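# Put one yellow sponge in each bench tote

## Task

Finish with exactly one yellow sponge inside each of the three totes on the bench, with no sponge sticking out past a tote's rim. Every other yellow sponge must be on top of the low shelf, where the spares start. The totes and the cartons beneath the bench must not be shifted or rotated. The robot must not tip over or be left leaning, and the result must hold on its own without the robot supporting anything.

## Robot and tools

ROBOT. One mobile base (0.54 m long, 0.50 m wide, 0.38 m tall) on four driven casters, carrying a single seven-joint arm with a two-finger gripper. The shoulder sits 0.12 m ahead of the base centre, 0.68 m off the floor. Cameras: base_camera (fixed on the base, looking forward) and wrist_camera (looks along the hand).

FRAMES. Base frame: origin on the floor below the base centre, x forward, y left, z up. hand_pose is reported in it: the point between the finger pads, its z axis running out along the fingers, its y axis the closing direction. Odometry frame: the base frame as it was when the scene began. base_odometry heading is positive to the left, range -3.142 to 3.142, and it counts wheel turns, so slip shows as motion; expect a few cm and degrees of drift over many moves. base_tilt is in degrees, forward and right positive.

execute_actions. Argument "actions": a list holding one action or none (empty = just report). An action may contain:
- "base": exactly one relative move from where the base last reported itself: {"translate_m": d} forward(+)/back, -2 to 2 m; {"strafe_m": d} left(+)/right, -2 to 2 m; {"rotate_rad": a} counter-clockwise(+) seen from above, -6.3 to 6.3 rad. These are offsets, not poses.
- "joints": absolute targets keyed by name, radians: joint_1_rad (any angle; turns whole arm about vertical, positive = clockwise from above, opposite to rotate_rad), joint_2_rad shoulder -2.249 to 2.249, joint_3_rad any angle, joint_4_rad elbow -2.579 to 2.579, joint_5_rad any angle, joint_6_rad wrist -2.099 to 2.099, joint_7_rad any angle (hand down: positive = counter-clockwise from above; at 1.57 fingers open toward robot's left/right). gripper_pos 0 (open, ~85 mm gap) to 1 (closed); gap roughly 85 x (1 - gripper_pos) mm. Unbounded joints go the short way, so rotate more than half a turn in several steps.
- "speeds": optional caps for this action only: translate_m and strafe_m 0.05 to 0.5 m/s, rotate_rad 0.1 to 1.57 rad/s (defaults are the maxima). A base move that would be too slow to finish quickly is refused; split it.
"cameras": list of "base_camera", "wrist_camera" or "all"; omitted/null = all, [] = none. Unknown keys or out-of-range numbers refuse the whole call with no motion. Anything you leave out of an action may still be chasing its previous target.

wait: {"seconds": 0 to 10}; commands nothing, returns state and images.
zoom_image: {"camera", "region": [x0, y0, x1, y1]} in pixels of that camera's latest full image, top-left origin, at most 504 x 504.
read_manual: {"section": "licences"}; only licence texts, no motion.
finished_scene: {"scene": n}, the current scene's number; ends it irreversibly and reports success. The goal must already be stable.

ARM GEOMETRY. Upper arm 0.42 m, forearm 0.31 m, hand 0.31 m to the hand point. With joint_1_rad 0, joint_3_rad 3.14, joint_5_rad 0 (near the start), the arm moves in the vertical x-z plane. Tilt from vertical, forward positive: upper arm = j2, forearm = j2 - j4, hand = j2 - j4 - j6. Hand point forward of shoulder = sum of length x sin(tilt); above it = sum of length x cos(tilt). Starting folded, hand down, the hand pokes up to 0.08 m past the base front and the elbow reaches 1.15 m. A downward hand reaches at most about 0.94 m high, and only near the base. Closed fingertips sit ~20 mm beyond the hand point.

RESULT LINES. base_status and joint_status describe the last accepted action: "done" (joint tolerance ±0.039 for joints 1-4, ±0.056 for 5-7, ±0.03 gripper; for the base it only means the wheels turned enough, even when blocked short), "off_target" (stopped away and maybe still pushing), "contact_stop"/"time_out" (target dropped, holding in place). Gripper "done" at 1 means nothing was grasped; "off_target" means it closed on an object. "joint command not followed" with "cause:" means arm targets were withheld because arm parts would collide; joints then say "not_followed" and may keep retrying. on_its_own lists uncommanded motion. motor_effort gives percent of max per motor, bracketed value = peak. "ARM HIT" = arm struck the base or itself. MOTOR HOT warns from 60 °C; at 75 °C an OVER-TEMPERATURE FAULT lets the arm sag and affected keys read "limit_stop_at_motor_heat" (resend them). Torque fault (joints 1-4 at 104.5 N m, 5-7 at 51.3 N m) freezes the arm and gripper for 10 s and cancels the rest of the call. If a result shows a stop, later calls in the same reply are skipped.

ACCURACY. Friction leaves joints slightly off, hand often 1-2 cm from intent, more when extended. Improve by sending last command + (wanted - read). Carried loads sag the arm; while holding something never command a joint to its current reading. Trust images over hand_pose.

AVOID. Dropping or flinging sponges, nudging totes or cartons, driving while the arm is snagged high (above ~0.8 m it can tip the robot), sideways shoves with a raised hand, driving the arm into things (torque fault), and pressing the base into obstacles, which keeps pushing hard. Back away to right a leaning robot. Loose objects may occasionally get bumped by the scene itself; recheck before finishing.

Each tool is called after "Emit:" by a JSON object that holds its "op" and its "data", one argument or row to a line.

## Session

Emit:
{"op": "execute_actions", "data": {
  "actions": []
}}

Scene clock: 0.00 s.
base_odometry: x=+0.000 y=+0.000 heading=+0.000 (m, m, rad; odometry frame)
base_tilt: forward=-0.5 right=-0.2 (deg)
base_status: not commanded
joint_positions: joint_1_rad=+0.039 joint_2_rad=-0.396 joint_3_rad=+3.126 joint_4_rad=-2.532 joint_5_rad=+0.019 joint_6_rad=-0.834 joint_7_rad=+1.564 gripper_pos=+0.000
joint_status: not commanded
motor_effort: joint_1_rad=+1 joint_2_rad=-1 joint_3_rad=+1 joint_4_rad=+17 joint_5_rad=+2 joint_6_rad=+2 joint_7_rad=-1 (%)
hand_pose: x=+0.2747 y=-0.0075 z=+0.5947 quat_wxyz=(+0.011, +0.996, -0.009, +0.085) (m; base frame)
pictures: base_camera, wrist_camera
Images, in order (width x height): base_camera 644x364, wrist_camera 644x476.

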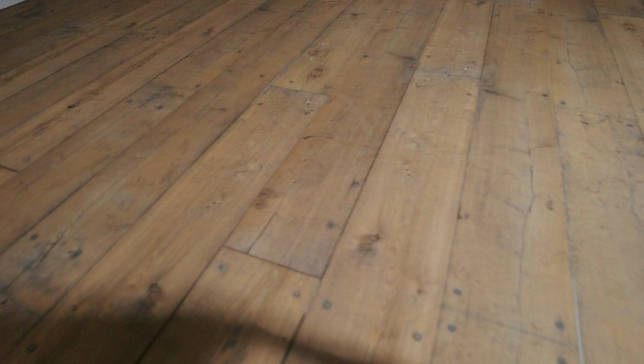

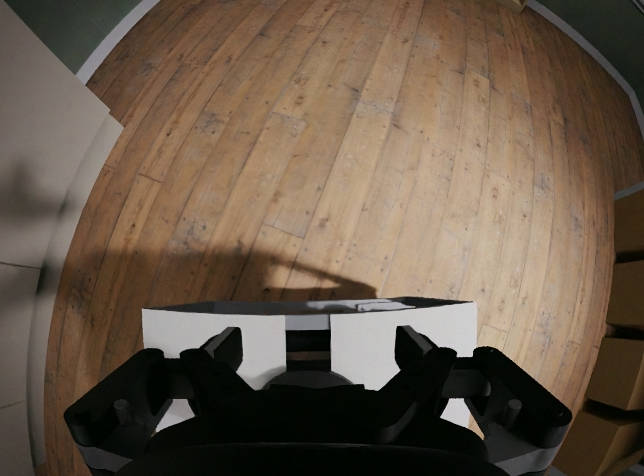

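Emit:
{"op": "execute_actions", "data": {
  "actions": [
    {"joints":{"joint_6_rad":0.0,"joint_1_rad":1.2}}
  ]
}}

Emit:
{"op": "execute_actions", "data": {
  "actions": [
    {"joints":{"joint_1_rad":-1.2}}
  ],
  "cameras": ["wrist_camera"]
}}

Scene clock: 5.60 s.
base_odometry: x=+0.000 y=+0.000 heading=+0.000 (m, m, rad; odometry frame)
base_tilt: forward=-0.7 right=-0.2 (deg)
base_status: not commanded
joint_positions: joint_1_rad=+1.182 joint_2_rad=-0.396 joint_3_rad=+3.126 joint_4_rad=-2.532 joint_5_rad=+0.019 joint_6_rad=-0.030 joint_7_rad=+1.564 gripper_pos=+0.000
joint_status: all done
motor_effort: joint_1_rad=+0(1) joint_2_rad=-4(4) joint_3_rad=+0(1) joint_4_rad=+20(21) joint_5_rad=+1(1) joint_6_rad=+8(8) joint_7_rad=-1(1) (%)
hand_pose: x=+0.2617 y=-0.3313 z=+0.7269 quat_wxyz=(+0.263, +0.741, -0.481, +0.388) (m; base frame)
pictures: base_camera, wrist_camera
Images, in order (width x height): base_camera 644x364, wrist_camera 644x476.

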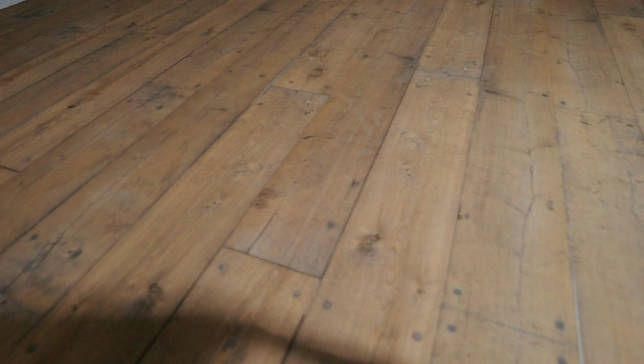

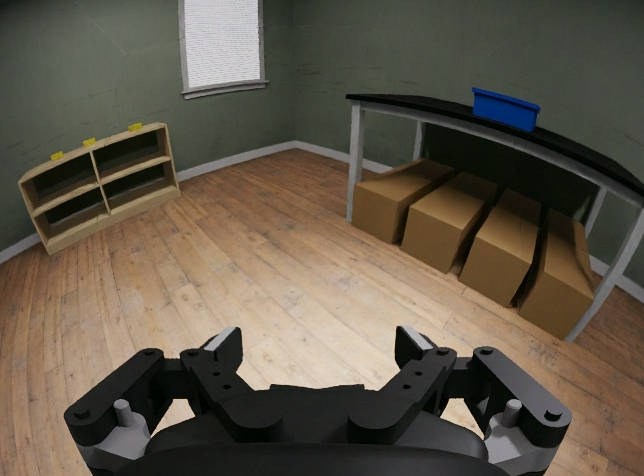

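Scene clock: 9.00 s.
base_odometry: x=+0.000 y=+0.000 heading=+0.000 (m, m, rad; odometry frame)
base_tilt: forward=-0.6 right=-0.2 (deg)
base_status: not commanded
joint_positions: joint_1_rad=-1.182 joint_2_rad=-0.396 joint_3_rad=+3.126 joint_4_rad=-2.532 joint_5_rad=+0.019 joint_6_rad=-0.030 joint_7_rad=+1.564 gripper_pos=+0.000
joint_status: all done
motor_effort: joint_1_rad=+0(0) joint_2_rad=-4(4) joint_3_rad=+1(1) joint_4_rad=+21(21) joint_5_rad=+1(1) joint_6_rad=+8(8) joint_7_rad=-1(1) (%)
hand_pose: x=+0.2495 y=+0.3363 z=+0.7269 quat_wxyz=(-0.259, +0.726, +0.503, +0.391) (m; base frame)
pictures: wrist_camera
Images, in order (width x height): wrist_camera 644x476.

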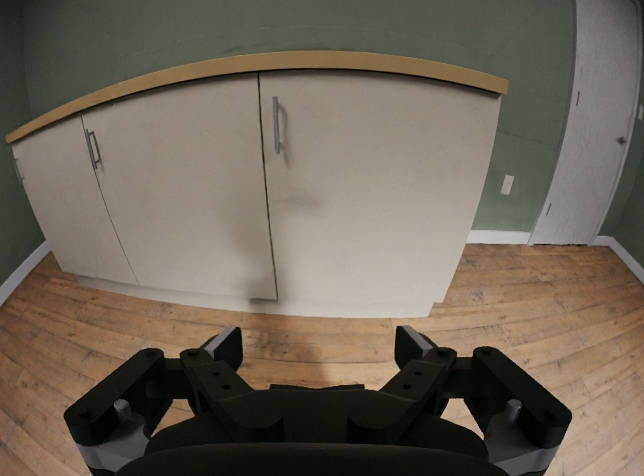

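Emit:
{"op": "execute_actions", "data": {
  "actions": [
    {"joints":{"joint_1_rad":1.6,"joint_2_rad":-0.3,"joint_4_rad":-0.9,"joint_6_rad":-1.3}}
  ],
  "cameras": ["wrist_camera"]
}}

Emit:
{"op": "execute_actions", "data": {
  "actions": [
    {"joints":{"joint_1_rad":0.5}}
  ],
  "cameras": ["wrist_camera"]
}}

Scene clock: 18.23 s.
base_odometry: x=+0.000 y=+0.000 heading=+0.000 (m, m, rad; odometry frame)
base_tilt: forward=-0.6 right=-0.2 (deg)
base_status: not commanded
joint_positions: joint_1_rad=+1.582 joint_2_rad=-0.327 joint_3_rad=+3.126 joint_4_rad=-0.910 joint_5_rad=+0.019 joint_6_rad=-1.269 joint_7_rad=+1.564 gripper_pos=+0.000
joint_status: all done
motor_effort: joint_1_rad=+1(1) joint_2_rad=-2(8) joint_3_rad=+0(1) joint_4_rad=+17(24) joint_5_rad=+1(1) joint_6_rad=+9(9) joint_7_rad=-1(1) (%)
hand_pose: x=+0.1186 y=-0.3367 z=+1.2563 quat_wxyz=(+0.431, +0.563, -0.567, +0.419) (m; base frame)
pictures: wrist_camera
Images, in order (width x height): wrist_camera 644x476.

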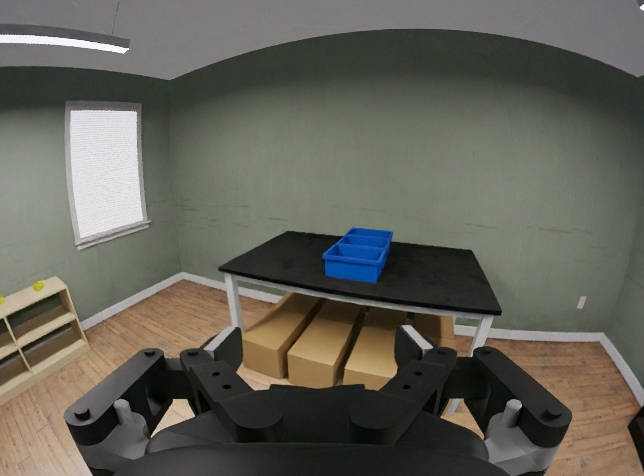

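Scene clock: 20.60 s.
base_odometry: x=+0.000 y=+0.000 heading=+0.000 (m, m, rad; odometry frame)
base_tilt: forward=-0.7 right=-0.2 (deg)
base_status: not commanded
joint_positions: joint_1_rad=+0.518 joint_2_rad=-0.325 joint_3_rad=+3.126 joint_4_rad=-0.910 joint_5_rad=+0.019 joint_6_rad=-1.269 joint_7_rad=+1.564 gripper_pos=+0.000
joint_status: all done
motor_effort: joint_1_rad=+0(0) joint_2_rad=-2(3) joint_3_rad=+1(1) joint_4_rad=+17(16) joint_5_rad=+2(1) joint_6_rad=+8(8) joint_7_rad=-1(1) (%)
hand_pose: x=+0.4143 y=-0.1645 z=+1.2555 quat_wxyz=(+0.158, +0.773, -0.204, +0.579) (m; base frame)
pictures: wrist_camera
Images, in order (width x height): wrist_camera 644x476.

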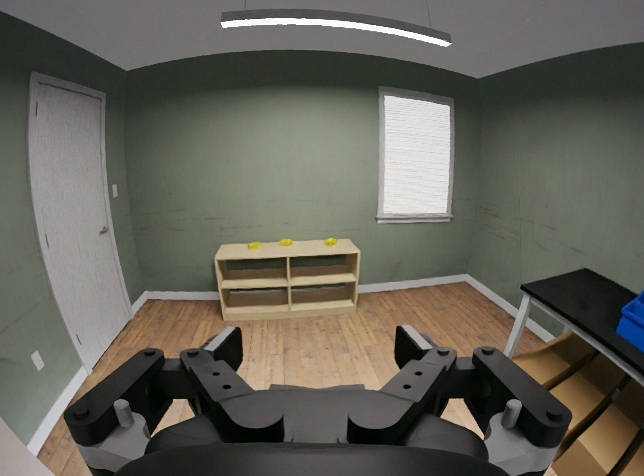

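Emit:
{"op": "execute_actions", "data": {
  "actions": [
    {"base":{"rotate_rad":-0.32},"joints":{"joint_1_rad":0,"joint_6_rad":-1.6}}
  ],
  "cameras": []
}}

Emit:
{"op": "execute_actions", "data": {
  "actions": [
    {"base":{"translate_m":1.2}}
  ]
}}

Emit:
{"op": "execute_actions", "data": {
  "actions": [
    {"joints":{"joint_1_rad":1.57}}
  ],
  "cameras": ["wrist_camera"]
}}

Scene clock: 29.80 s.
base_odometry: x=+0.000 y=+0.000 heading=-0.319 (m, m, rad; odometry frame)
base_tilt: forward=-0.6 right=-0.3 (deg)
base_status: done
joint_positions: joint_1_rad=+0.018 joint_2_rad=-0.323 joint_3_rad=+3.127 joint_4_rad=-0.910 joint_5_rad=+0.019 joint_6_rad=-1.570 joint_7_rad=+1.564 gripper_pos=+0.000
joint_status: all done
motor_effort: joint_1_rad=+0(0) joint_2_rad=-2(3) joint_3_rad=+0(1) joint_4_rad=+16(16) joint_5_rad=+2(0) joint_6_rad=+7(8) joint_7_rad=-1(1) (%)
hand_pose: x=+0.4187 y=-0.0035 z=+1.1701 quat_wxyz=(+0.010, +0.881, -0.008, +0.472) (m; base frame)
pictures: none
No camera images: the call's "cameras" was empty. Leave "cameras" out to get every camera's image.

Scene clock: 33.57 s.
base_odometry: x=+1.139 y=-0.379 heading=-0.321 (m, m, rad; odometry frame)
base_tilt: forward=-0.7 right=-0.2 (deg)
base_status: done
joint_positions: joint_1_rad=+0.018 joint_2_rad=-0.308 joint_3_rad=+3.127 joint_4_rad=-0.908 joint_5_rad=+0.019 joint_6_rad=-1.571 joint_7_rad=+1.564 gripper_pos=+0.000
joint_status: not commanded
motor_effort: joint_1_rad=+0(0) joint_2_rad=-5(6) joint_3_rad=+1(1) joint_4_rad=+16(17) joint_5_rad=+2(2) joint_6_rad=+8(8) joint_7_rad=-1(1) (%)
hand_pose: x=+0.4258 y=-0.0037 z=+1.1663 quat_wxyz=(+0.010, +0.885, -0.008, +0.466) (m; base frame)
pictures: base_camera, wrist_camera
Images, in order (width x height): base_camera 644x364, wrist_camera 644x476.

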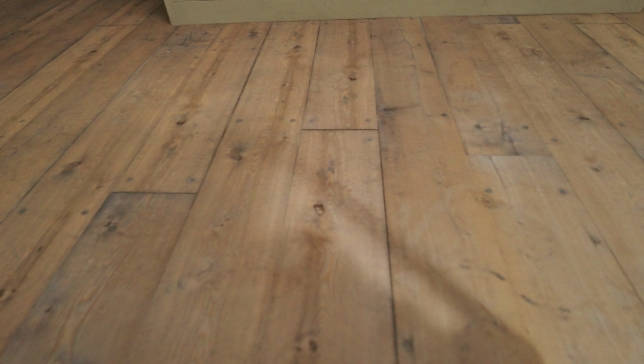

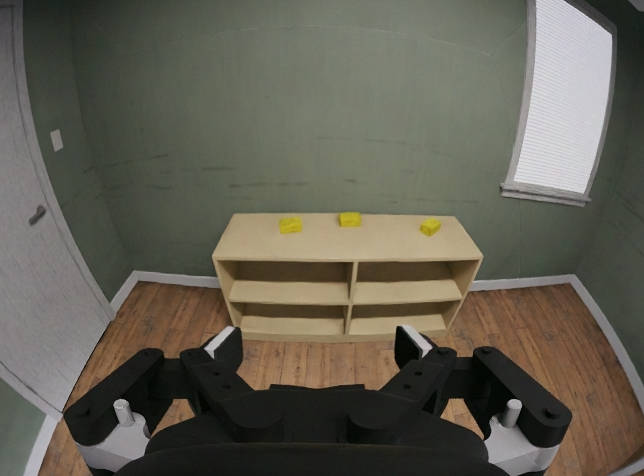

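Scene clock: 36.37 s.
base_odometry: x=+1.139 y=-0.379 heading=-0.321 (m, m, rad; odometry frame)
base_tilt: forward=-0.6 right=-0.1 (deg)
base_status: not commanded
joint_positions: joint_1_rad=+1.552 joint_2_rad=-0.308 joint_3_rad=+3.127 joint_4_rad=-0.908 joint_5_rad=+0.019 joint_6_rad=-1.571 joint_7_rad=+1.564 gripper_pos=+0.000
joint_status: all done
motor_effort: joint_1_rad=+0(0) joint_2_rad=-3(4) joint_3_rad=+0(1) joint_4_rad=+16(16) joint_5_rad=+1(2) joint_6_rad=+8(8) joint_7_rad=-1(1) (%)
hand_pose: x=+0.1267 y=-0.3067 z=+1.1663 quat_wxyz=(+0.331, +0.631, -0.620, +0.329) (m; base frame)
pictures: wrist_camera
Images, in order (width x height): wrist_camera 644x476.

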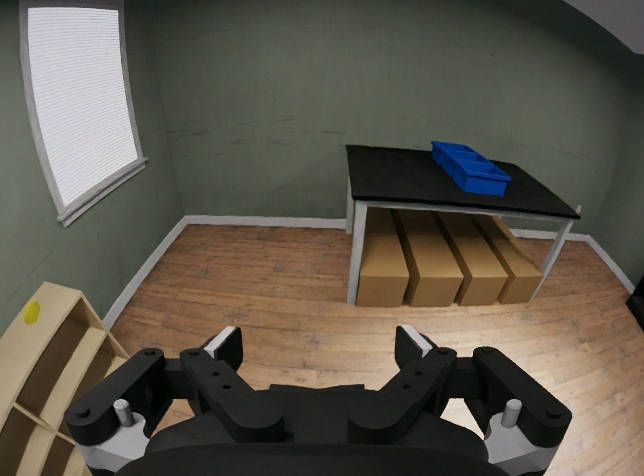

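Emit:
{"op": "execute_actions", "data": {
  "actions": [
    {"base":{"translate_m":0.75},"joints":{"joint_1_rad":0,"joint_2_rad":0.3,"joint_4_rad":-1.2,"joint_6_rad":-1.6}}
  ]
}}

Scene clock: 46.23 s.
base_odometry: x=+1.850 y=-0.616 heading=-0.322 (m, m, rad; odometry frame)
base_tilt: forward=-0.5 right=-0.2 (deg)
base_status: done
joint_positions: joint_1_rad=+0.013 joint_2_rad=+0.287 joint_3_rad=+3.127 joint_4_rad=-1.187 joint_5_rad=+0.019 joint_6_rad=-1.571 joint_7_rad=+1.564 gripper_pos=+0.000
joint_status: all done
motor_effort: joint_1_rad=+0(1) joint_2_rad=-28(29) joint_3_rad=+0(2) joint_4_rad=+19(22) joint_5_rad=+2(0) joint_6_rad=+2(6) joint_7_rad=-1(1) (%)
hand_pose: x=+0.5808 y=-0.0047 z=+0.8060 quat_wxyz=(+0.007, +0.999, -0.003, +0.048) (m; base frame)
pictures: base_camera, wrist_camera
Images, in order (width x height): base_camera 644x364, wrist_camera 644x476.

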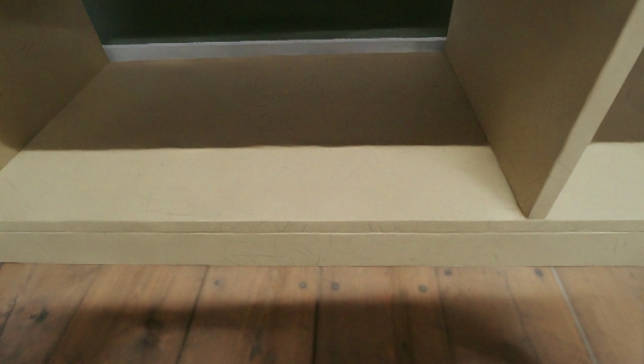

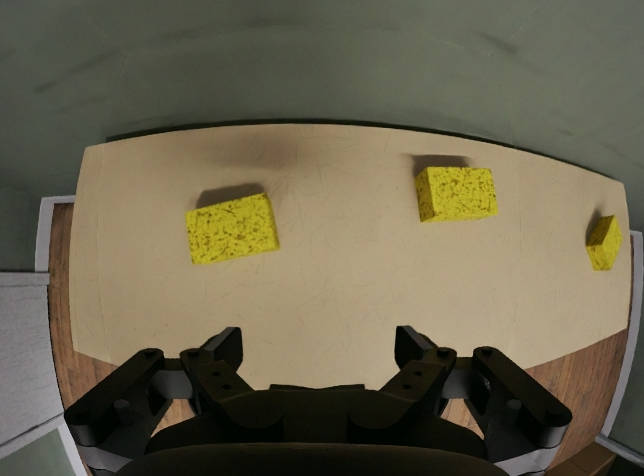

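Emit:
{"op": "execute_actions", "data": {
  "actions": [
    {"base":{"strafe_m":0.115},"joints":{"joint_1_rad":-0.015,"joint_2_rad":0.62,"joint_4_rad":-1.02,"joint_6_rad":-1.55,"joint_7_rad":0.2}}
  ],
  "cameras": ["wrist_camera"]
}}

Scene clock: 55.70 s.
base_odometry: x=+1.887 y=-0.507 heading=-0.322 (m, m, rad; odometry frame)
base_tilt: forward=-0.6 right=-0.3 (deg)
base_status: done
joint_positions: joint_1_rad=-0.005 joint_2_rad=+0.607 joint_3_rad=+3.127 joint_4_rad=-1.032 joint_5_rad=+0.019 joint_6_rad=-1.571 joint_7_rad=+0.228 gripper_pos=+0.000
joint_status: all done
motor_effort: joint_1_rad=+0(4) joint_2_rad=-36(38) joint_3_rad=+0(3) joint_4_rad=+19(20) joint_5_rad=+2(0) joint_6_rad=+0(1) joint_7_rad=-1(1) (%)
hand_pose: x=+0.6513 y=+0.0046 z=+0.6955 quat_wxyz=(+0.026, +0.788, -0.614, -0.023) (m; base frame)
pictures: wrist_camera
Images, in order (width x height): wrist_camera 644x476.

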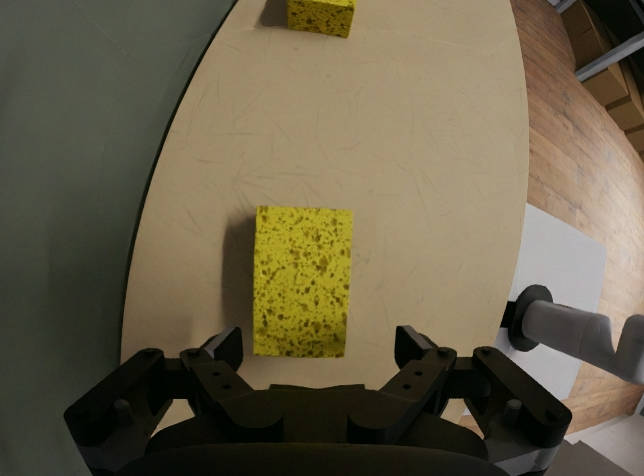

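Emit:
{"op": "execute_actions", "data": {
  "actions": [
    {"base":{"strafe_m":-0.02},"joints":{"joint_2_rad":0.65,"joint_4_rad":-1.19,"joint_6_rad":-1.29}}
  ],
  "cameras": ["wrist_camera"]
}}

Scene clock: 60.77 s.
base_odometry: x=+1.881 y=-0.526 heading=-0.322 (m, m, rad; odometry frame)
base_tilt: forward=-0.5 right=-0.2 (deg)
base_status: done
joint_positions: joint_1_rad=-0.007 joint_2_rad=+0.636 joint_3_rad=+3.127 joint_4_rad=-1.184 joint_5_rad=+0.019 joint_6_rad=-1.318 joint_7_rad=+0.228 gripper_pos=+0.000
joint_status: all done
motor_effort: joint_1_rad=+0(4) joint_2_rad=-37(39) joint_3_rad=+0(2) joint_4_rad=+19(19) joint_5_rad=+2(3) joint_6_rad=+0(0) joint_7_rad=-1(1) (%)
hand_pose: x=+0.6745 y=+0.0067 z=+0.6317 quat_wxyz=(+0.003, +0.790, -0.612, +0.005) (m; base frame)
pictures: wrist_camera
Images, in order (width x height): wrist_camera 644x476.

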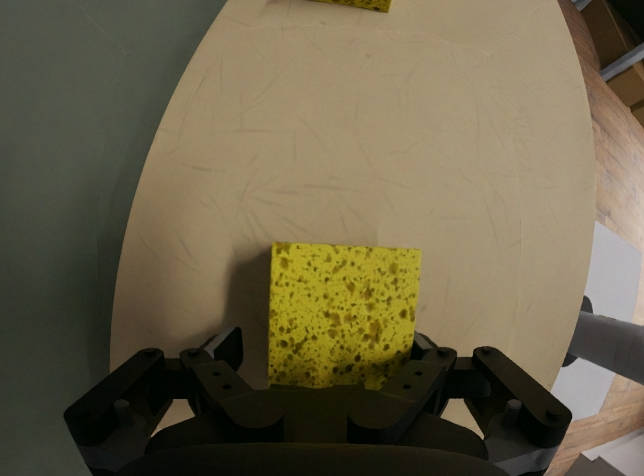

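Emit:
{"op": "execute_actions", "data": {
  "actions": [
    {"base":{"translate_m":-0.015},"joints":{"joint_2_rad":0.67,"joint_6_rad":-1.27}}
  ],
  "cameras": ["wrist_camera"]
}}

Emit:
{"op": "execute_actions", "data": {
  "actions": [
    {"joints":{"gripper_pos":1}}
  ],
  "cameras": ["wrist_camera"]
}}

Scene clock: 64.57 s.
base_odometry: x=+1.866 y=-0.521 heading=-0.322 (m, m, rad; odometry frame)
base_tilt: forward=-0.6 right=-0.2 (deg)
base_status: done
joint_positions: joint_1_rad=-0.007 joint_2_rad=+0.649 joint_3_rad=+3.127 joint_4_rad=-1.186 joint_5_rad=+0.019 joint_6_rad=-1.301 joint_7_rad=+0.228 gripper_pos=+0.000
joint_status: all done
motor_effort: joint_1_rad=+1(1) joint_2_rad=-38(40) joint_3_rad=+0(1) joint_4_rad=+18(20) joint_5_rad=+2(2) joint_6_rad=+0(2) joint_7_rad=-1(1) (%)
hand_pose: x=+0.6782 y=+0.0068 z=+0.6236 quat_wxyz=(+0.002, +0.791, -0.612, +0.005) (m; base frame)
pictures: wrist_camera
Images, in order (width x height): wrist_camera 644x476.

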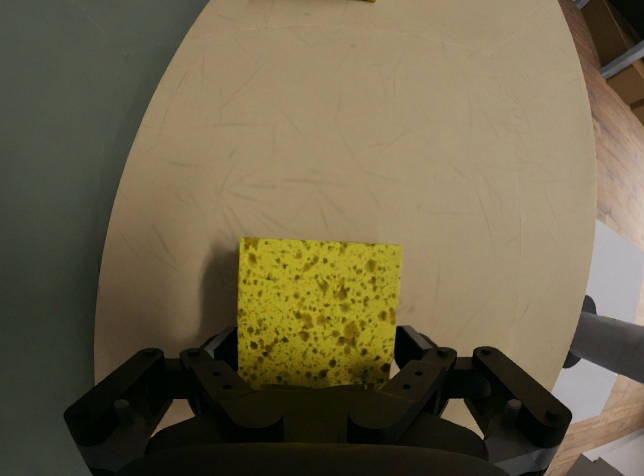

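Scene clock: 65.67 s.
base_odometry: x=+1.866 y=-0.521 heading=-0.322 (m, m, rad; odometry frame)
base_tilt: forward=-0.6 right=-0.2 (deg)
base_status: not commanded
joint_positions: joint_1_rad=-0.007 joint_2_rad=+0.642 joint_3_rad=+3.127 joint_4_rad=-1.180 joint_5_rad=+0.019 joint_6_rad=-1.299 joint_7_rad=+0.228 gripper_pos=+0.377
joint_status: gripper_pos off_target (ended at +0.377, target +1.000)
motor_effort: joint_1_rad=+0(1) joint_2_rad=-33(38) joint_3_rad=+0(0) joint_4_rad=+16(18) joint_5_rad=+1(2) joint_6_rad=+1(3) joint_7_rad=-1(1) (%)
hand_pose: x=+0.6817 y=+0.0068 z=+0.6299 quat_wxyz=(-0.003, +0.790, -0.612, +0.011) (m; base frame)
pictures: wrist_camera
Images, in order (width x height): wrist_camera 644x476.

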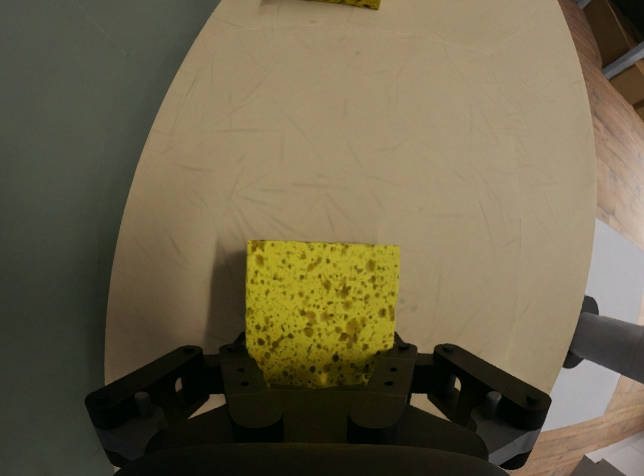

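Emit:
{"op": "execute_actions", "data": {
  "actions": [
    {"joints":{"joint_2_rad":0.1,"joint_4_rad":-1.1,"joint_6_rad":-1.5,"joint_7_rad":1.57}}
  ],
  "cameras": []
}}

Emit:
{"op": "execute_actions", "data": {
  "actions": [
    {"base":{"translate_m":-1.5}}
  ],
  "cameras": []
}}

Emit:
{"op": "execute_actions", "data": {
  "actions": [
    {"base":{"rotate_rad":-1.57}}
  ],
  "cameras": []
}}

Emit:
{"op": "execute_actions", "data": {
  "actions": [
    {"base":{"translate_m":0.8},"joints":{"joint_2_rad":0,"joint_4_rad":-0.9,"joint_6_rad":-1.5}}
  ]
}}

Scene clock: 81.83 s.
base_odometry: x=+1.866 y=-0.521 heading=-0.322 (m, m, rad; odometry frame)
base_tilt: forward=-0.6 right=-0.2 (deg)
base_status: not commanded
joint_positions: joint_1_rad=-0.007 joint_2_rad=+0.107 joint_3_rad=+3.127 joint_4_rad=-1.109 joint_5_rad=+0.019 joint_6_rad=-1.470 joint_7_rad=+1.531 gripper_pos=+0.378
joint_status: all done
motor_effort: joint_1_rad=+0(0) joint_2_rad=-22(42) joint_3_rad=+0(0) joint_4_rad=+22(21) joint_5_rad=+1(2) joint_6_rad=+5(4) joint_7_rad=-1(1) (%)
hand_pose: x=+0.5954 y=+0.0055 z=+0.9300 quat_wxyz=(+0.002, +0.974, -0.010, +0.226) (m; base frame)
pictures: none
No camera images: the call's "cameras" was empty. Leave "cameras" out to get every camera's image.

Scene clock: 86.20 s.
base_odometry: x=+0.443 y=-0.047 heading=-0.322 (m, m, rad; odometry frame)
base_tilt: forward=-0.5 right=-0.2 (deg)
base_status: done
joint_positions: joint_1_rad=-0.007 joint_2_rad=+0.106 joint_3_rad=+3.127 joint_4_rad=-1.108 joint_5_rad=+0.019 joint_6_rad=-1.474 joint_7_rad=+1.531 gripper_pos=+0.378
joint_status: not commanded
motor_effort: joint_1_rad=+0(0) joint_2_rad=-20(27) joint_3_rad=+0(1) joint_4_rad=+20(21) joint_5_rad=+2(1) joint_6_rad=+4(5) joint_7_rad=-1(1) (%)
hand_pose: x=+0.5941 y=+0.0055 z=+0.9305 quat_wxyz=(+0.002, +0.974, -0.010, +0.225) (m; base frame)
pictures: none
No camera images: the call's "cameras" was empty. Leave "cameras" out to get every camera's image.

Scene clock: 88.53 s.
base_odometry: x=+0.443 y=-0.047 heading=-1.891 (m, m, rad; odometry frame)
base_tilt: forward=-0.6 right=-0.2 (deg)
base_status: done
joint_positions: joint_1_rad=-0.008 joint_2_rad=+0.106 joint_3_rad=+3.131 joint_4_rad=-1.108 joint_5_rad=+0.019 joint_6_rad=-1.474 joint_7_rad=+1.531 gripper_pos=+0.378
joint_status: not commanded
motor_effort: joint_1_rad=+1(3) joint_2_rad=-22(25) joint_3_rad=+0(3) joint_4_rad=+20(21) joint_5_rad=+1(3) joint_6_rad=+5(5) joint_7_rad=-1(1) (%)
hand_pose: x=+0.5942 y=+0.0039 z=+0.9305 quat_wxyz=(+0.003, +0.974, -0.012, +0.225) (m; base frame)
pictures: none
No camera images: the call's "cameras" was empty. Leave "cameras" out to get every camera's image.

Scene clock: 91.50 s.
base_odometry: x=+0.191 y=-0.806 heading=-1.892 (m, m, rad; odometry frame)
base_tilt: forward=-0.7 right=-0.1 (deg)
base_status: done
joint_positions: joint_1_rad=-0.008 joint_2_rad=-0.001 joint_3_rad=+3.131 joint_4_rad=-0.900 joint_5_rad=+0.019 joint_6_rad=-1.475 joint_7_rad=+1.531 gripper_pos=+0.378
joint_status: all done
motor_effort: joint_1_rad=+1(0) joint_2_rad=-18(22) joint_3_rad=+0(1) joint_4_rad=+20(22) joint_5_rad=+1(2) joint_6_rad=+7(8) joint_7_rad=-1(1) (%)
hand_pose: x=+0.5806 y=+0.0040 z=+1.0743 quat_wxyz=(-0.002, +0.927, -0.013, +0.375) (m; base frame)
pictures: base_camera, wrist_camera
Images, in order (width x height): base_camera 644x364, wrist_camera 644x476.

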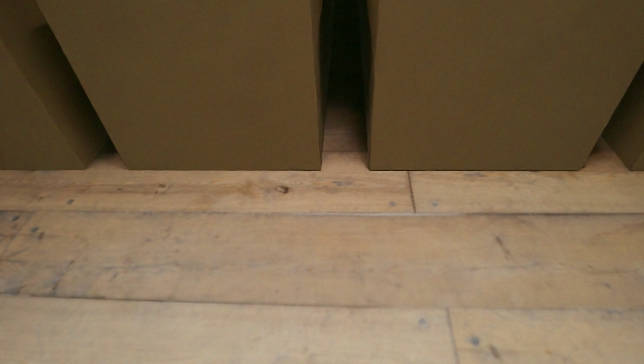

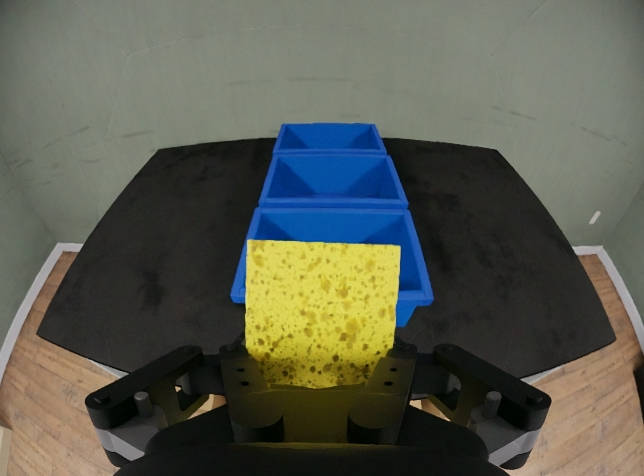

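Emit:
{"op": "execute_actions", "data": {
  "actions": [
    {"joints":{"joint_2_rad":0.74,"joint_4_rad":-0.475,"joint_6_rad":-0.655,"joint_7_rad":0}}
  ],
  "cameras": ["wrist_camera"]
}}

Emit:
{"op": "execute_actions", "data": {
  "actions": [
    {"base":{"translate_m":0.24},"speeds":{"translate_m":0.2}}
  ]
}}

Scene clock: 101.10 s.
base_odometry: x=+0.191 y=-0.806 heading=-1.892 (m, m, rad; odometry frame)
base_tilt: forward=-0.5 right=-0.2 (deg)
base_status: not commanded
joint_positions: joint_1_rad=-0.008 joint_2_rad=+0.737 joint_3_rad=+3.131 joint_4_rad=-0.489 joint_5_rad=+0.019 joint_6_rad=-0.687 joint_7_rad=+0.040 gripper_pos=+0.378
joint_status: all done
motor_effort: joint_1_rad=+1(0) joint_2_rad=-44(48) joint_3_rad=+0(0) joint_4_rad=+24(24) joint_5_rad=+1(2) joint_6_rad=+9(8) joint_7_rad=-1(1) (%)
hand_pose: x=+0.9907 y=+0.0092 z=+0.9958 quat_wxyz=(-0.398, +0.594, -0.561, +0.417) (m; base frame)
pictures: wrist_camera
Images, in order (width x height): wrist_camera 644x476.

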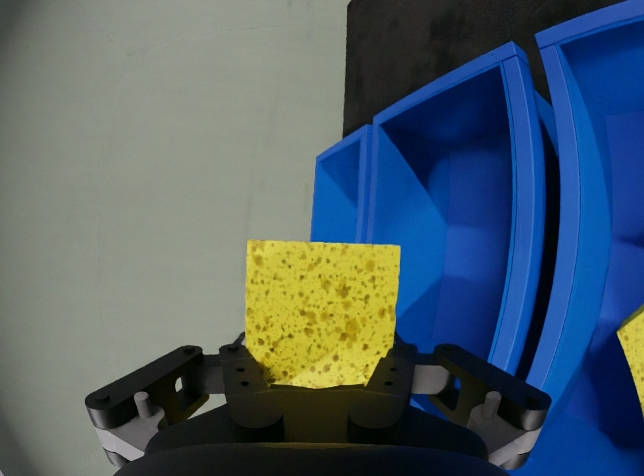

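Scene clock: 103.03 s.
base_odometry: x=+0.114 y=-1.034 heading=-1.893 (m, m, rad; odometry frame)
base_tilt: forward=-0.7 right=-0.2 (deg)
base_status: done
joint_positions: joint_1_rad=-0.008 joint_2_rad=+0.737 joint_3_rad=+3.131 joint_4_rad=-0.486 joint_5_rad=+0.019 joint_6_rad=-0.684 joint_7_rad=+0.040 gripper_pos=+0.378
joint_status: not commanded
motor_effort: joint_1_rad=+0(4) joint_2_rad=-44(48) joint_3_rad=+0(1) joint_4_rad=+23(25) joint_5_rad=+2(2) joint_6_rad=+9(10) joint_7_rad=-1(1) (%)
hand_pose: x=+0.9910 y=+0.0094 z=+0.9975 quat_wxyz=(-0.400, +0.593, -0.560, +0.418) (m; base frame)
pictures: base_camera, wrist_camera
Images, in order (width x height): base_camera 644x364, wrist_camera 644x476.

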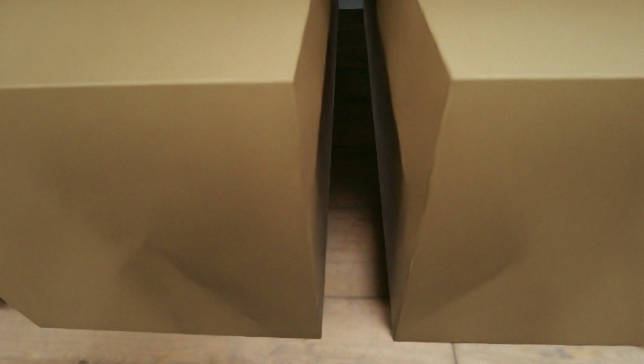

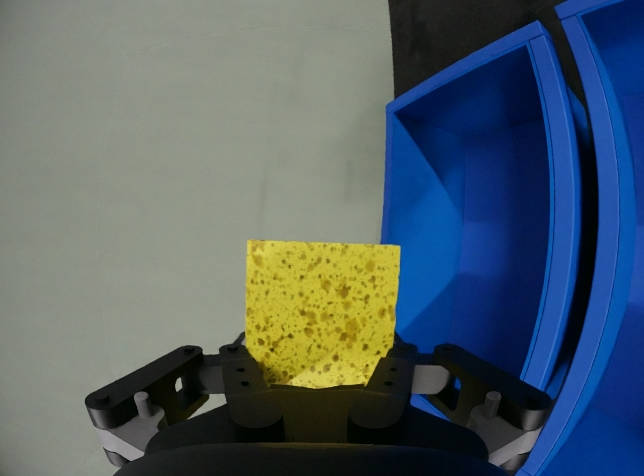

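Emit:
{"op": "execute_actions", "data": {
  "actions": [
    {"base":{"translate_m":0.03},"joints":{"joint_2_rad":0.81,"joint_4_rad":-0.36,"joint_6_rad":-0.95}}
  ]
}}

Scene clock: 111.17 s.
base_odometry: x=+0.105 y=-1.062 heading=-1.893 (m, m, rad; odometry frame)
base_tilt: forward=-0.6 right=-0.3 (deg)
base_status: done
joint_positions: joint_1_rad=-0.009 joint_2_rad=+0.797 joint_3_rad=+3.131 joint_4_rad=-0.371 joint_5_rad=+0.019 joint_6_rad=-0.928 joint_7_rad=+0.040 gripper_pos=+0.378
joint_status: all done
motor_effort: joint_1_rad=+1(4) joint_2_rad=-46(47) joint_3_rad=+0(1) joint_4_rad=+23(26) joint_5_rad=+1(2) joint_6_rad=+8(10) joint_7_rad=-1(1) (%)
hand_pose: x=+0.9784 y=+0.0082 z=+0.9427 quat_wxyz=(-0.344, +0.629, -0.596, +0.362) (m; base frame)
pictures: base_camera, wrist_camera
Images, in order (width x height): base_camera 644x364, wrist_camera 644x476.

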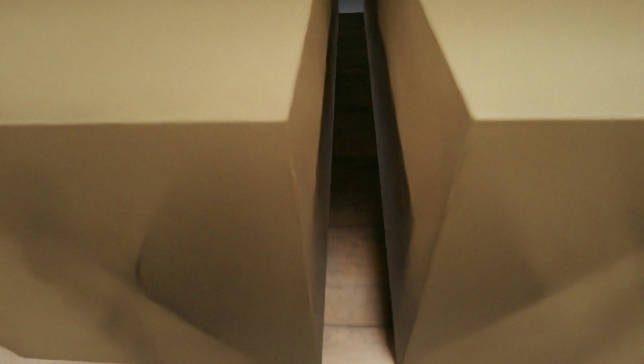

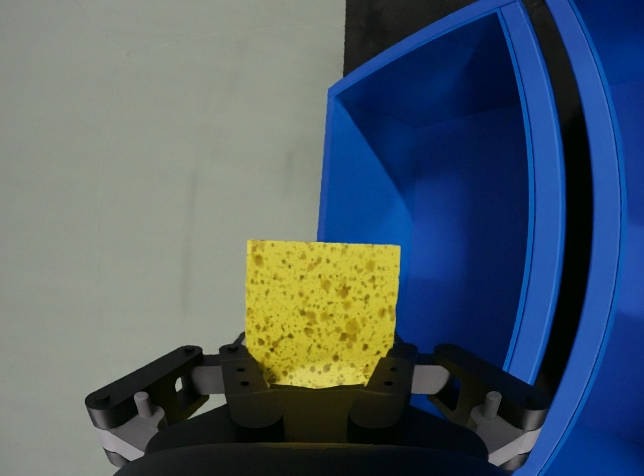

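Emit:
{"op": "execute_actions", "data": {
  "actions": [
    {"joints":{"gripper_pos":0}}
  ],
  "cameras": ["wrist_camera"]
}}

Emit:
{"op": "execute_actions", "data": {
  "actions": [
    {"joints":{"joint_2_rad":0.45,"joint_4_rad":-0.6,"joint_6_rad":-1.45,"joint_7_rad":1.57}}
  ],
  "cameras": ["wrist_camera"]
}}

Scene clock: 115.70 s.
base_odometry: x=+0.105 y=-1.062 heading=-1.893 (m, m, rad; odometry frame)
base_tilt: forward=-0.5 right=-0.3 (deg)
base_status: not commanded
joint_positions: joint_1_rad=-0.009 joint_2_rad=+0.797 joint_3_rad=+3.131 joint_4_rad=-0.371 joint_5_rad=+0.019 joint_6_rad=-0.928 joint_7_rad=+0.040 gripper_pos=+0.000
joint_status: all done
motor_effort: joint_1_rad=+1(1) joint_2_rad=-45(46) joint_3_rad=+0(0) joint_4_rad=+23(24) joint_5_rad=+2(1) joint_6_rad=+8(9) joint_7_rad=-1(1) (%)
hand_pose: x=+0.9784 y=+0.0082 z=+0.9427 quat_wxyz=(-0.344, +0.629, -0.596, +0.362) (m; base frame)
pictures: wrist_camera
Images, in order (width x height): wrist_camera 644x476.

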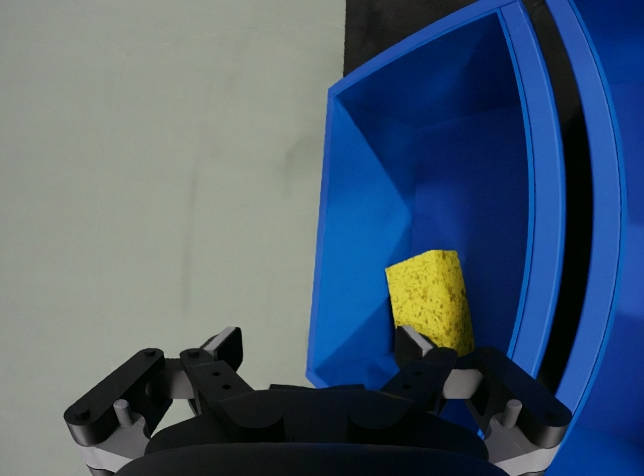

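Scene clock: 117.83 s.
base_odometry: x=+0.105 y=-1.062 heading=-1.893 (m, m, rad; odometry frame)
base_tilt: forward=-0.6 right=-0.1 (deg)
base_status: not commanded
joint_positions: joint_1_rad=-0.009 joint_2_rad=+0.462 joint_3_rad=+3.131 joint_4_rad=-0.589 joint_5_rad=+0.019 joint_6_rad=-1.424 joint_7_rad=+1.543 gripper_pos=+0.000
joint_status: all done
motor_effort: joint_1_rad=+0(1) joint_2_rad=-33(47) joint_3_rad=+0(0) joint_4_rad=+21(24) joint_5_rad=+1(2) joint_6_rad=+6(7) joint_7_rad=-1(1) (%)
hand_pose: x=+0.7718 y=+0.0057 z=+0.9702 quat_wxyz=(+0.000, +0.945, -0.007, +0.328) (m; base frame)
pictures: wrist_camera
Images, in order (width x height): wrist_camera 644x476.

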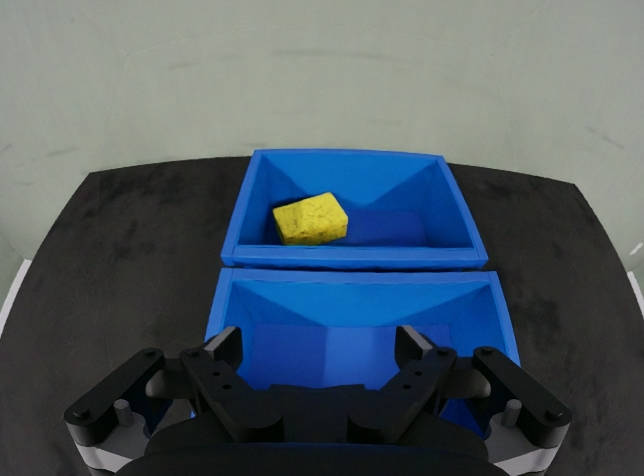

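Good. Check the near tote.

Emit:
{"op": "execute_actions", "data": {
  "actions": [
    {"joints":{"joint_2_rad":0.0,"joint_4_rad":-1.1,"joint_6_rad":-1.75}}
  ],
  "cameras": ["wrist_camera"]
}}

Scene clock: 121.13 s.
base_odometry: x=+0.105 y=-1.062 heading=-1.893 (m, m, rad; odometry frame)
base_tilt: forward=-0.6 right=-0.2 (deg)
base_status: not commanded
joint_positions: joint_1_rad=-0.009 joint_2_rad=+0.011 joint_3_rad=+3.131 joint_4_rad=-1.088 joint_5_rad=+0.019 joint_6_rad=-1.722 joint_7_rad=+1.543 gripper_pos=+0.000
joint_status: all done
motor_effort: joint_1_rad=+1(0) joint_2_rad=-17(35) joint_3_rad=+0(1) joint_4_rad=+20(21) joint_5_rad=+1(2) joint_6_rad=+3(6) joint_7_rad=-1(1) (%)
hand_pose: x=+0.5016 y=+0.0026 z=+0.9502 quat_wxyz=(+0.005, +0.987, -0.007, +0.160) (m; base frame)
pictures: wrist_camera
Images, in order (width x height): wrist_camera 644x476.

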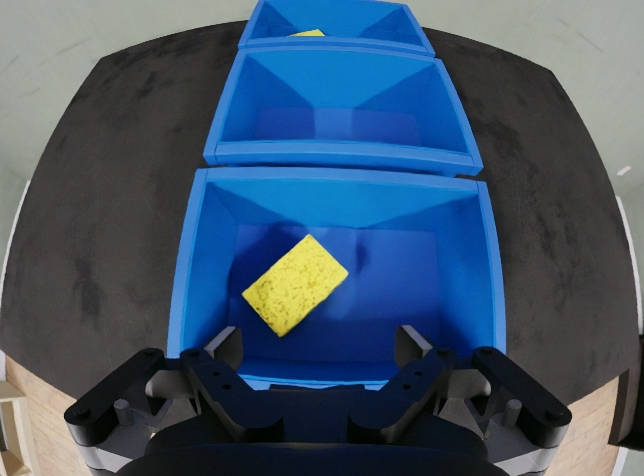

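Emit:
{"op": "execute_actions", "data": {
  "actions": [
    {"base":{"translate_m":-1.07}}
  ],
  "cameras": []
}}

Emit:
{"op": "execute_actions", "data": {
  "actions": [
    {"base":{"rotate_rad":1.571},"joints":{"joint_7_rad":0.03}}
  ],
  "cameras": []
}}

Emit:
{"op": "execute_actions", "data": {
  "actions": [
    {"base":{"strafe_m":-0.295}}
  ],
  "cameras": []
}}

Emit:
{"op": "execute_actions", "data": {
  "actions": [
    {"base":{"translate_m":1.55},"joints":{"joint_2_rad":0.55,"joint_4_rad":-1.02,"joint_6_rad":-1.6}}
  ]
}}

Scene clock: 132.77 s.
base_odometry: x=+0.446 y=-0.048 heading=-1.895 (m, m, rad; odometry frame)
base_tilt: forward=-0.6 right=-0.3 (deg)
base_status: done
joint_positions: joint_1_rad=-0.009 joint_2_rad=+0.005 joint_3_rad=+3.131 joint_4_rad=-1.090 joint_5_rad=+0.019 joint_6_rad=-1.723 joint_7_rad=+1.543 gripper_pos=+0.000
joint_status: not commanded
motor_effort: joint_1_rad=+1(2) joint_2_rad=-15(22) joint_3_rad=+0(2) joint_4_rad=+19(21) joint_5_rad=+1(3) joint_6_rad=+3(5) joint_7_rad=-1(1) (%)
hand_pose: x=+0.4992 y=+0.0026 z=+0.9513 quat_wxyz=(+0.005, +0.987, -0.007, +0.161) (m; base frame)
pictures: none
No camera images: the call's "cameras" was empty. Leave "cameras" out to get every camera's image.

Scene clock: 135.10 s.
base_odometry: x=+0.446 y=-0.048 heading=-0.325 (m, m, rad; odometry frame)
base_tilt: forward=-0.7 right=-0.2 (deg)
base_status: done
joint_positions: joint_1_rad=-0.011 joint_2_rad=+0.005 joint_3_rad=+3.127 joint_4_rad=-1.090 joint_5_rad=+0.019 joint_6_rad=-1.723 joint_7_rad=+0.051 gripper_pos=+0.000
joint_status: all done
motor_effort: joint_1_rad=+0(2) joint_2_rad=-16(19) joint_3_rad=+0(2) joint_4_rad=+19(19) joint_5_rad=+2(2) joint_6_rad=+3(4) joint_7_rad=-1(2) (%)
hand_pose: x=+0.4991 y=+0.0053 z=+0.9513 quat_wxyz=(-0.106, +0.722, -0.673, +0.121) (m; base frame)
pictures: none
No camera images: the call's "cameras" was empty. Leave "cameras" out to get every camera's image.

Scene clock: 137.00 s.
base_odometry: x=+0.352 y=-0.328 heading=-0.324 (m, m, rad; odometry frame)
base_tilt: forward=-0.6 right=-0.1 (deg)
base_status: done
joint_positions: joint_1_rad=-0.012 joint_2_rad=+0.005 joint_3_rad=+3.127 joint_4_rad=-1.090 joint_5_rad=+0.019 joint_6_rad=-1.723 joint_7_rad=+0.051 gripper_pos=+0.000
joint_status: not commanded
motor_effort: joint_1_rad=+0(3) joint_2_rad=-16(17) joint_3_rad=+0(3) joint_4_rad=+19(19) joint_5_rad=+1(3) joint_6_rad=+3(3) joint_7_rad=-1(1) (%)
hand_pose: x=+0.4991 y=+0.0052 z=+0.9513 quat_wxyz=(-0.106, +0.722, -0.673, +0.121) (m; base frame)
pictures: none
No camera images: the call's "cameras" was empty. Leave "cameras" out to get every camera's image.

Scene clock: 141.43 s.
base_odometry: x=+1.821 y=-0.822 heading=-0.324 (m, m, rad; odometry frame)
base_tilt: forward=-0.6 right=-0.2 (deg)
base_status: done
joint_positions: joint_1_rad=-0.012 joint_2_rad=+0.548 joint_3_rad=+3.127 joint_4_rad=-1.030 joint_5_rad=+0.019 joint_6_rad=-1.626 joint_7_rad=+0.051 gripper_pos=+0.000
joint_status: all done
motor_effort: joint_1_rad=+0(1) joint_2_rad=-36(37) joint_3_rad=+0(2) joint_4_rad=+19(19) joint_5_rad=+2(2) joint_6_rad=+0(4) joint_7_rad=-1(1) (%)
hand_pose: x=+0.6330 y=+0.0072 z=+0.7281 quat_wxyz=(+0.026, +0.733, -0.680, -0.018) (m; base frame)
pictures: base_camera, wrist_camera
Images, in order (width x height): base_camera 644x364, wrist_camera 644x476.

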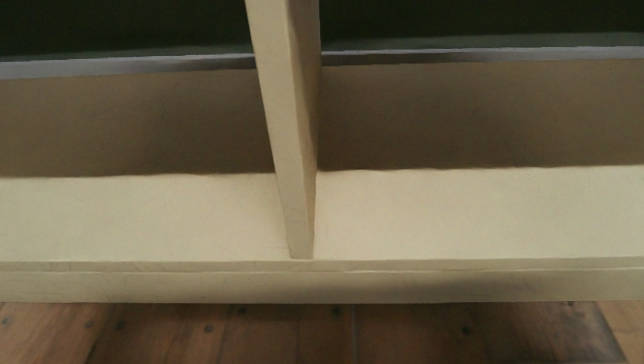

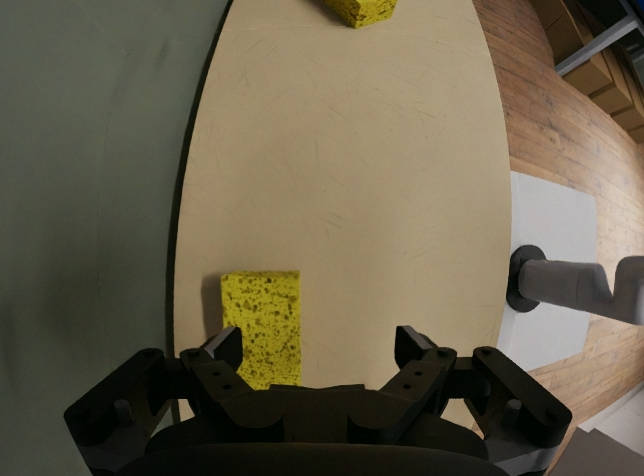

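Emit:
{"op": "execute_actions", "data": {
  "actions": [
    {"base":{"strafe_m":0.025},"joints":{"joint_2_rad":0.655,"joint_4_rad":-0.95,"joint_6_rad":-1.52}}
  ],
  "cameras": ["wrist_camera"]
}}

Scene clock: 146.17 s.
base_odometry: x=+1.830 y=-0.798 heading=-0.324 (m, m, rad; odometry frame)
base_tilt: forward=-0.6 right=-0.2 (deg)
base_status: done
joint_positions: joint_1_rad=-0.018 joint_2_rad=+0.644 joint_3_rad=+3.127 joint_4_rad=-0.959 joint_5_rad=+0.019 joint_6_rad=-1.547 joint_7_rad=+0.051 gripper_pos=+0.000
joint_status: all done
motor_effort: joint_1_rad=+1(3) joint_2_rad=-38(40) joint_3_rad=+0(2) joint_4_rad=+20(20) joint_5_rad=+2(2) joint_6_rad=+0(0) joint_7_rad=-1(1) (%)
hand_pose: x=+0.6831 y=+0.0118 z=+0.6970 quat_wxyz=(+0.007, +0.735, -0.678, +0.001) (m; base frame)
pictures: wrist_camera
Images, in order (width x height): wrist_camera 644x476.

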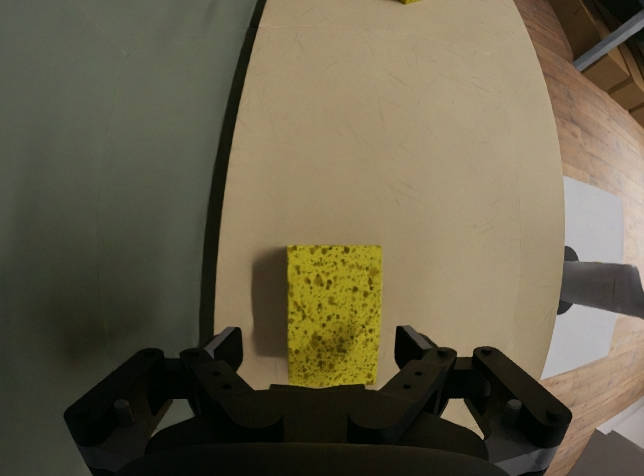

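Emit:
{"op": "execute_actions", "data": {
  "actions": [
    {"base":{"translate_m":-0.008},"joints":{"joint_2_rad":0.67,"joint_4_rad":-1.19,"joint_6_rad":-1.27}}
  ],
  "cameras": ["wrist_camera"]
}}

Emit:
{"op": "execute_actions", "data": {
  "actions": [
    {"joints":{"gripper_pos":1}}
  ],
  "cameras": ["wrist_camera"]
}}

Scene clock: 150.10 s.
base_odometry: x=+1.822 y=-0.796 heading=-0.324 (m, m, rad; odometry frame)
base_tilt: forward=-0.6 right=-0.2 (deg)
base_status: done
joint_positions: joint_1_rad=-0.018 joint_2_rad=+0.653 joint_3_rad=+3.127 joint_4_rad=-1.183 joint_5_rad=+0.019 joint_6_rad=-1.300 joint_7_rad=+0.051 gripper_pos=+0.000
joint_status: all done
motor_effort: joint_1_rad=+0(1) joint_2_rad=-38(41) joint_3_rad=+0(1) joint_4_rad=+18(20) joint_5_rad=+2(2) joint_6_rad=+0(1) joint_7_rad=-1(1) (%)
hand_pose: x=+0.6794 y=+0.0125 z=+0.6222 quat_wxyz=(+0.002, +0.737, -0.676, +0.005) (m; base frame)
pictures: wrist_camera
Images, in order (width x height): wrist_camera 644x476.

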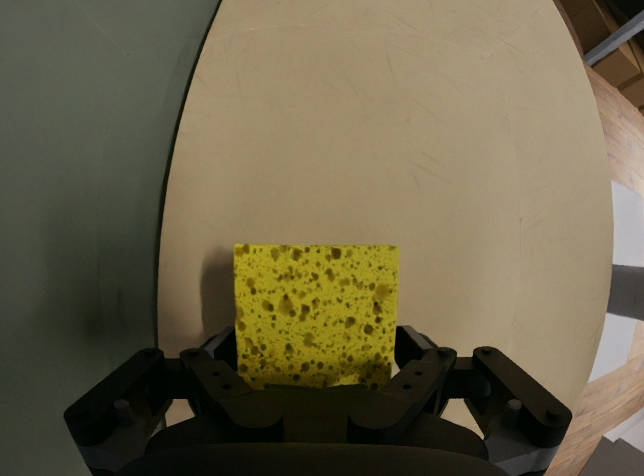

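Scene clock: 151.20 s.
base_odometry: x=+1.822 y=-0.796 heading=-0.324 (m, m, rad; odometry frame)
base_tilt: forward=-0.6 right=-0.2 (deg)
base_status: not commanded
joint_positions: joint_1_rad=-0.018 joint_2_rad=+0.640 joint_3_rad=+3.127 joint_4_rad=-1.181 joint_5_rad=+0.019 joint_6_rad=-1.300 joint_7_rad=+0.051 gripper_pos=+0.376
joint_status: gripper_pos off_target (ended at +0.376, target +1.000)
motor_effort: joint_1_rad=+0(0) joint_2_rad=-32(37) joint_3_rad=+0(0) joint_4_rad=+16(19) joint_5_rad=+2(2) joint_6_rad=+1(5) joint_7_rad=-1(1) (%)
hand_pose: x=+0.6810 y=+0.0126 z=+0.6301 quat_wxyz=(-0.003, +0.737, -0.676, +0.011) (m; base frame)
pictures: wrist_camera
Images, in order (width x height): wrist_camera 644x476.

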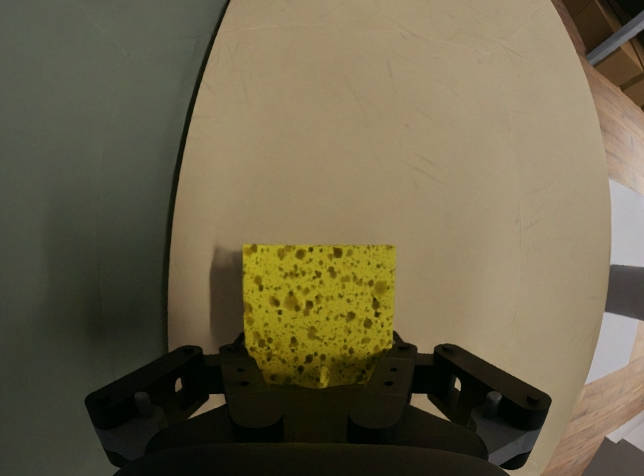

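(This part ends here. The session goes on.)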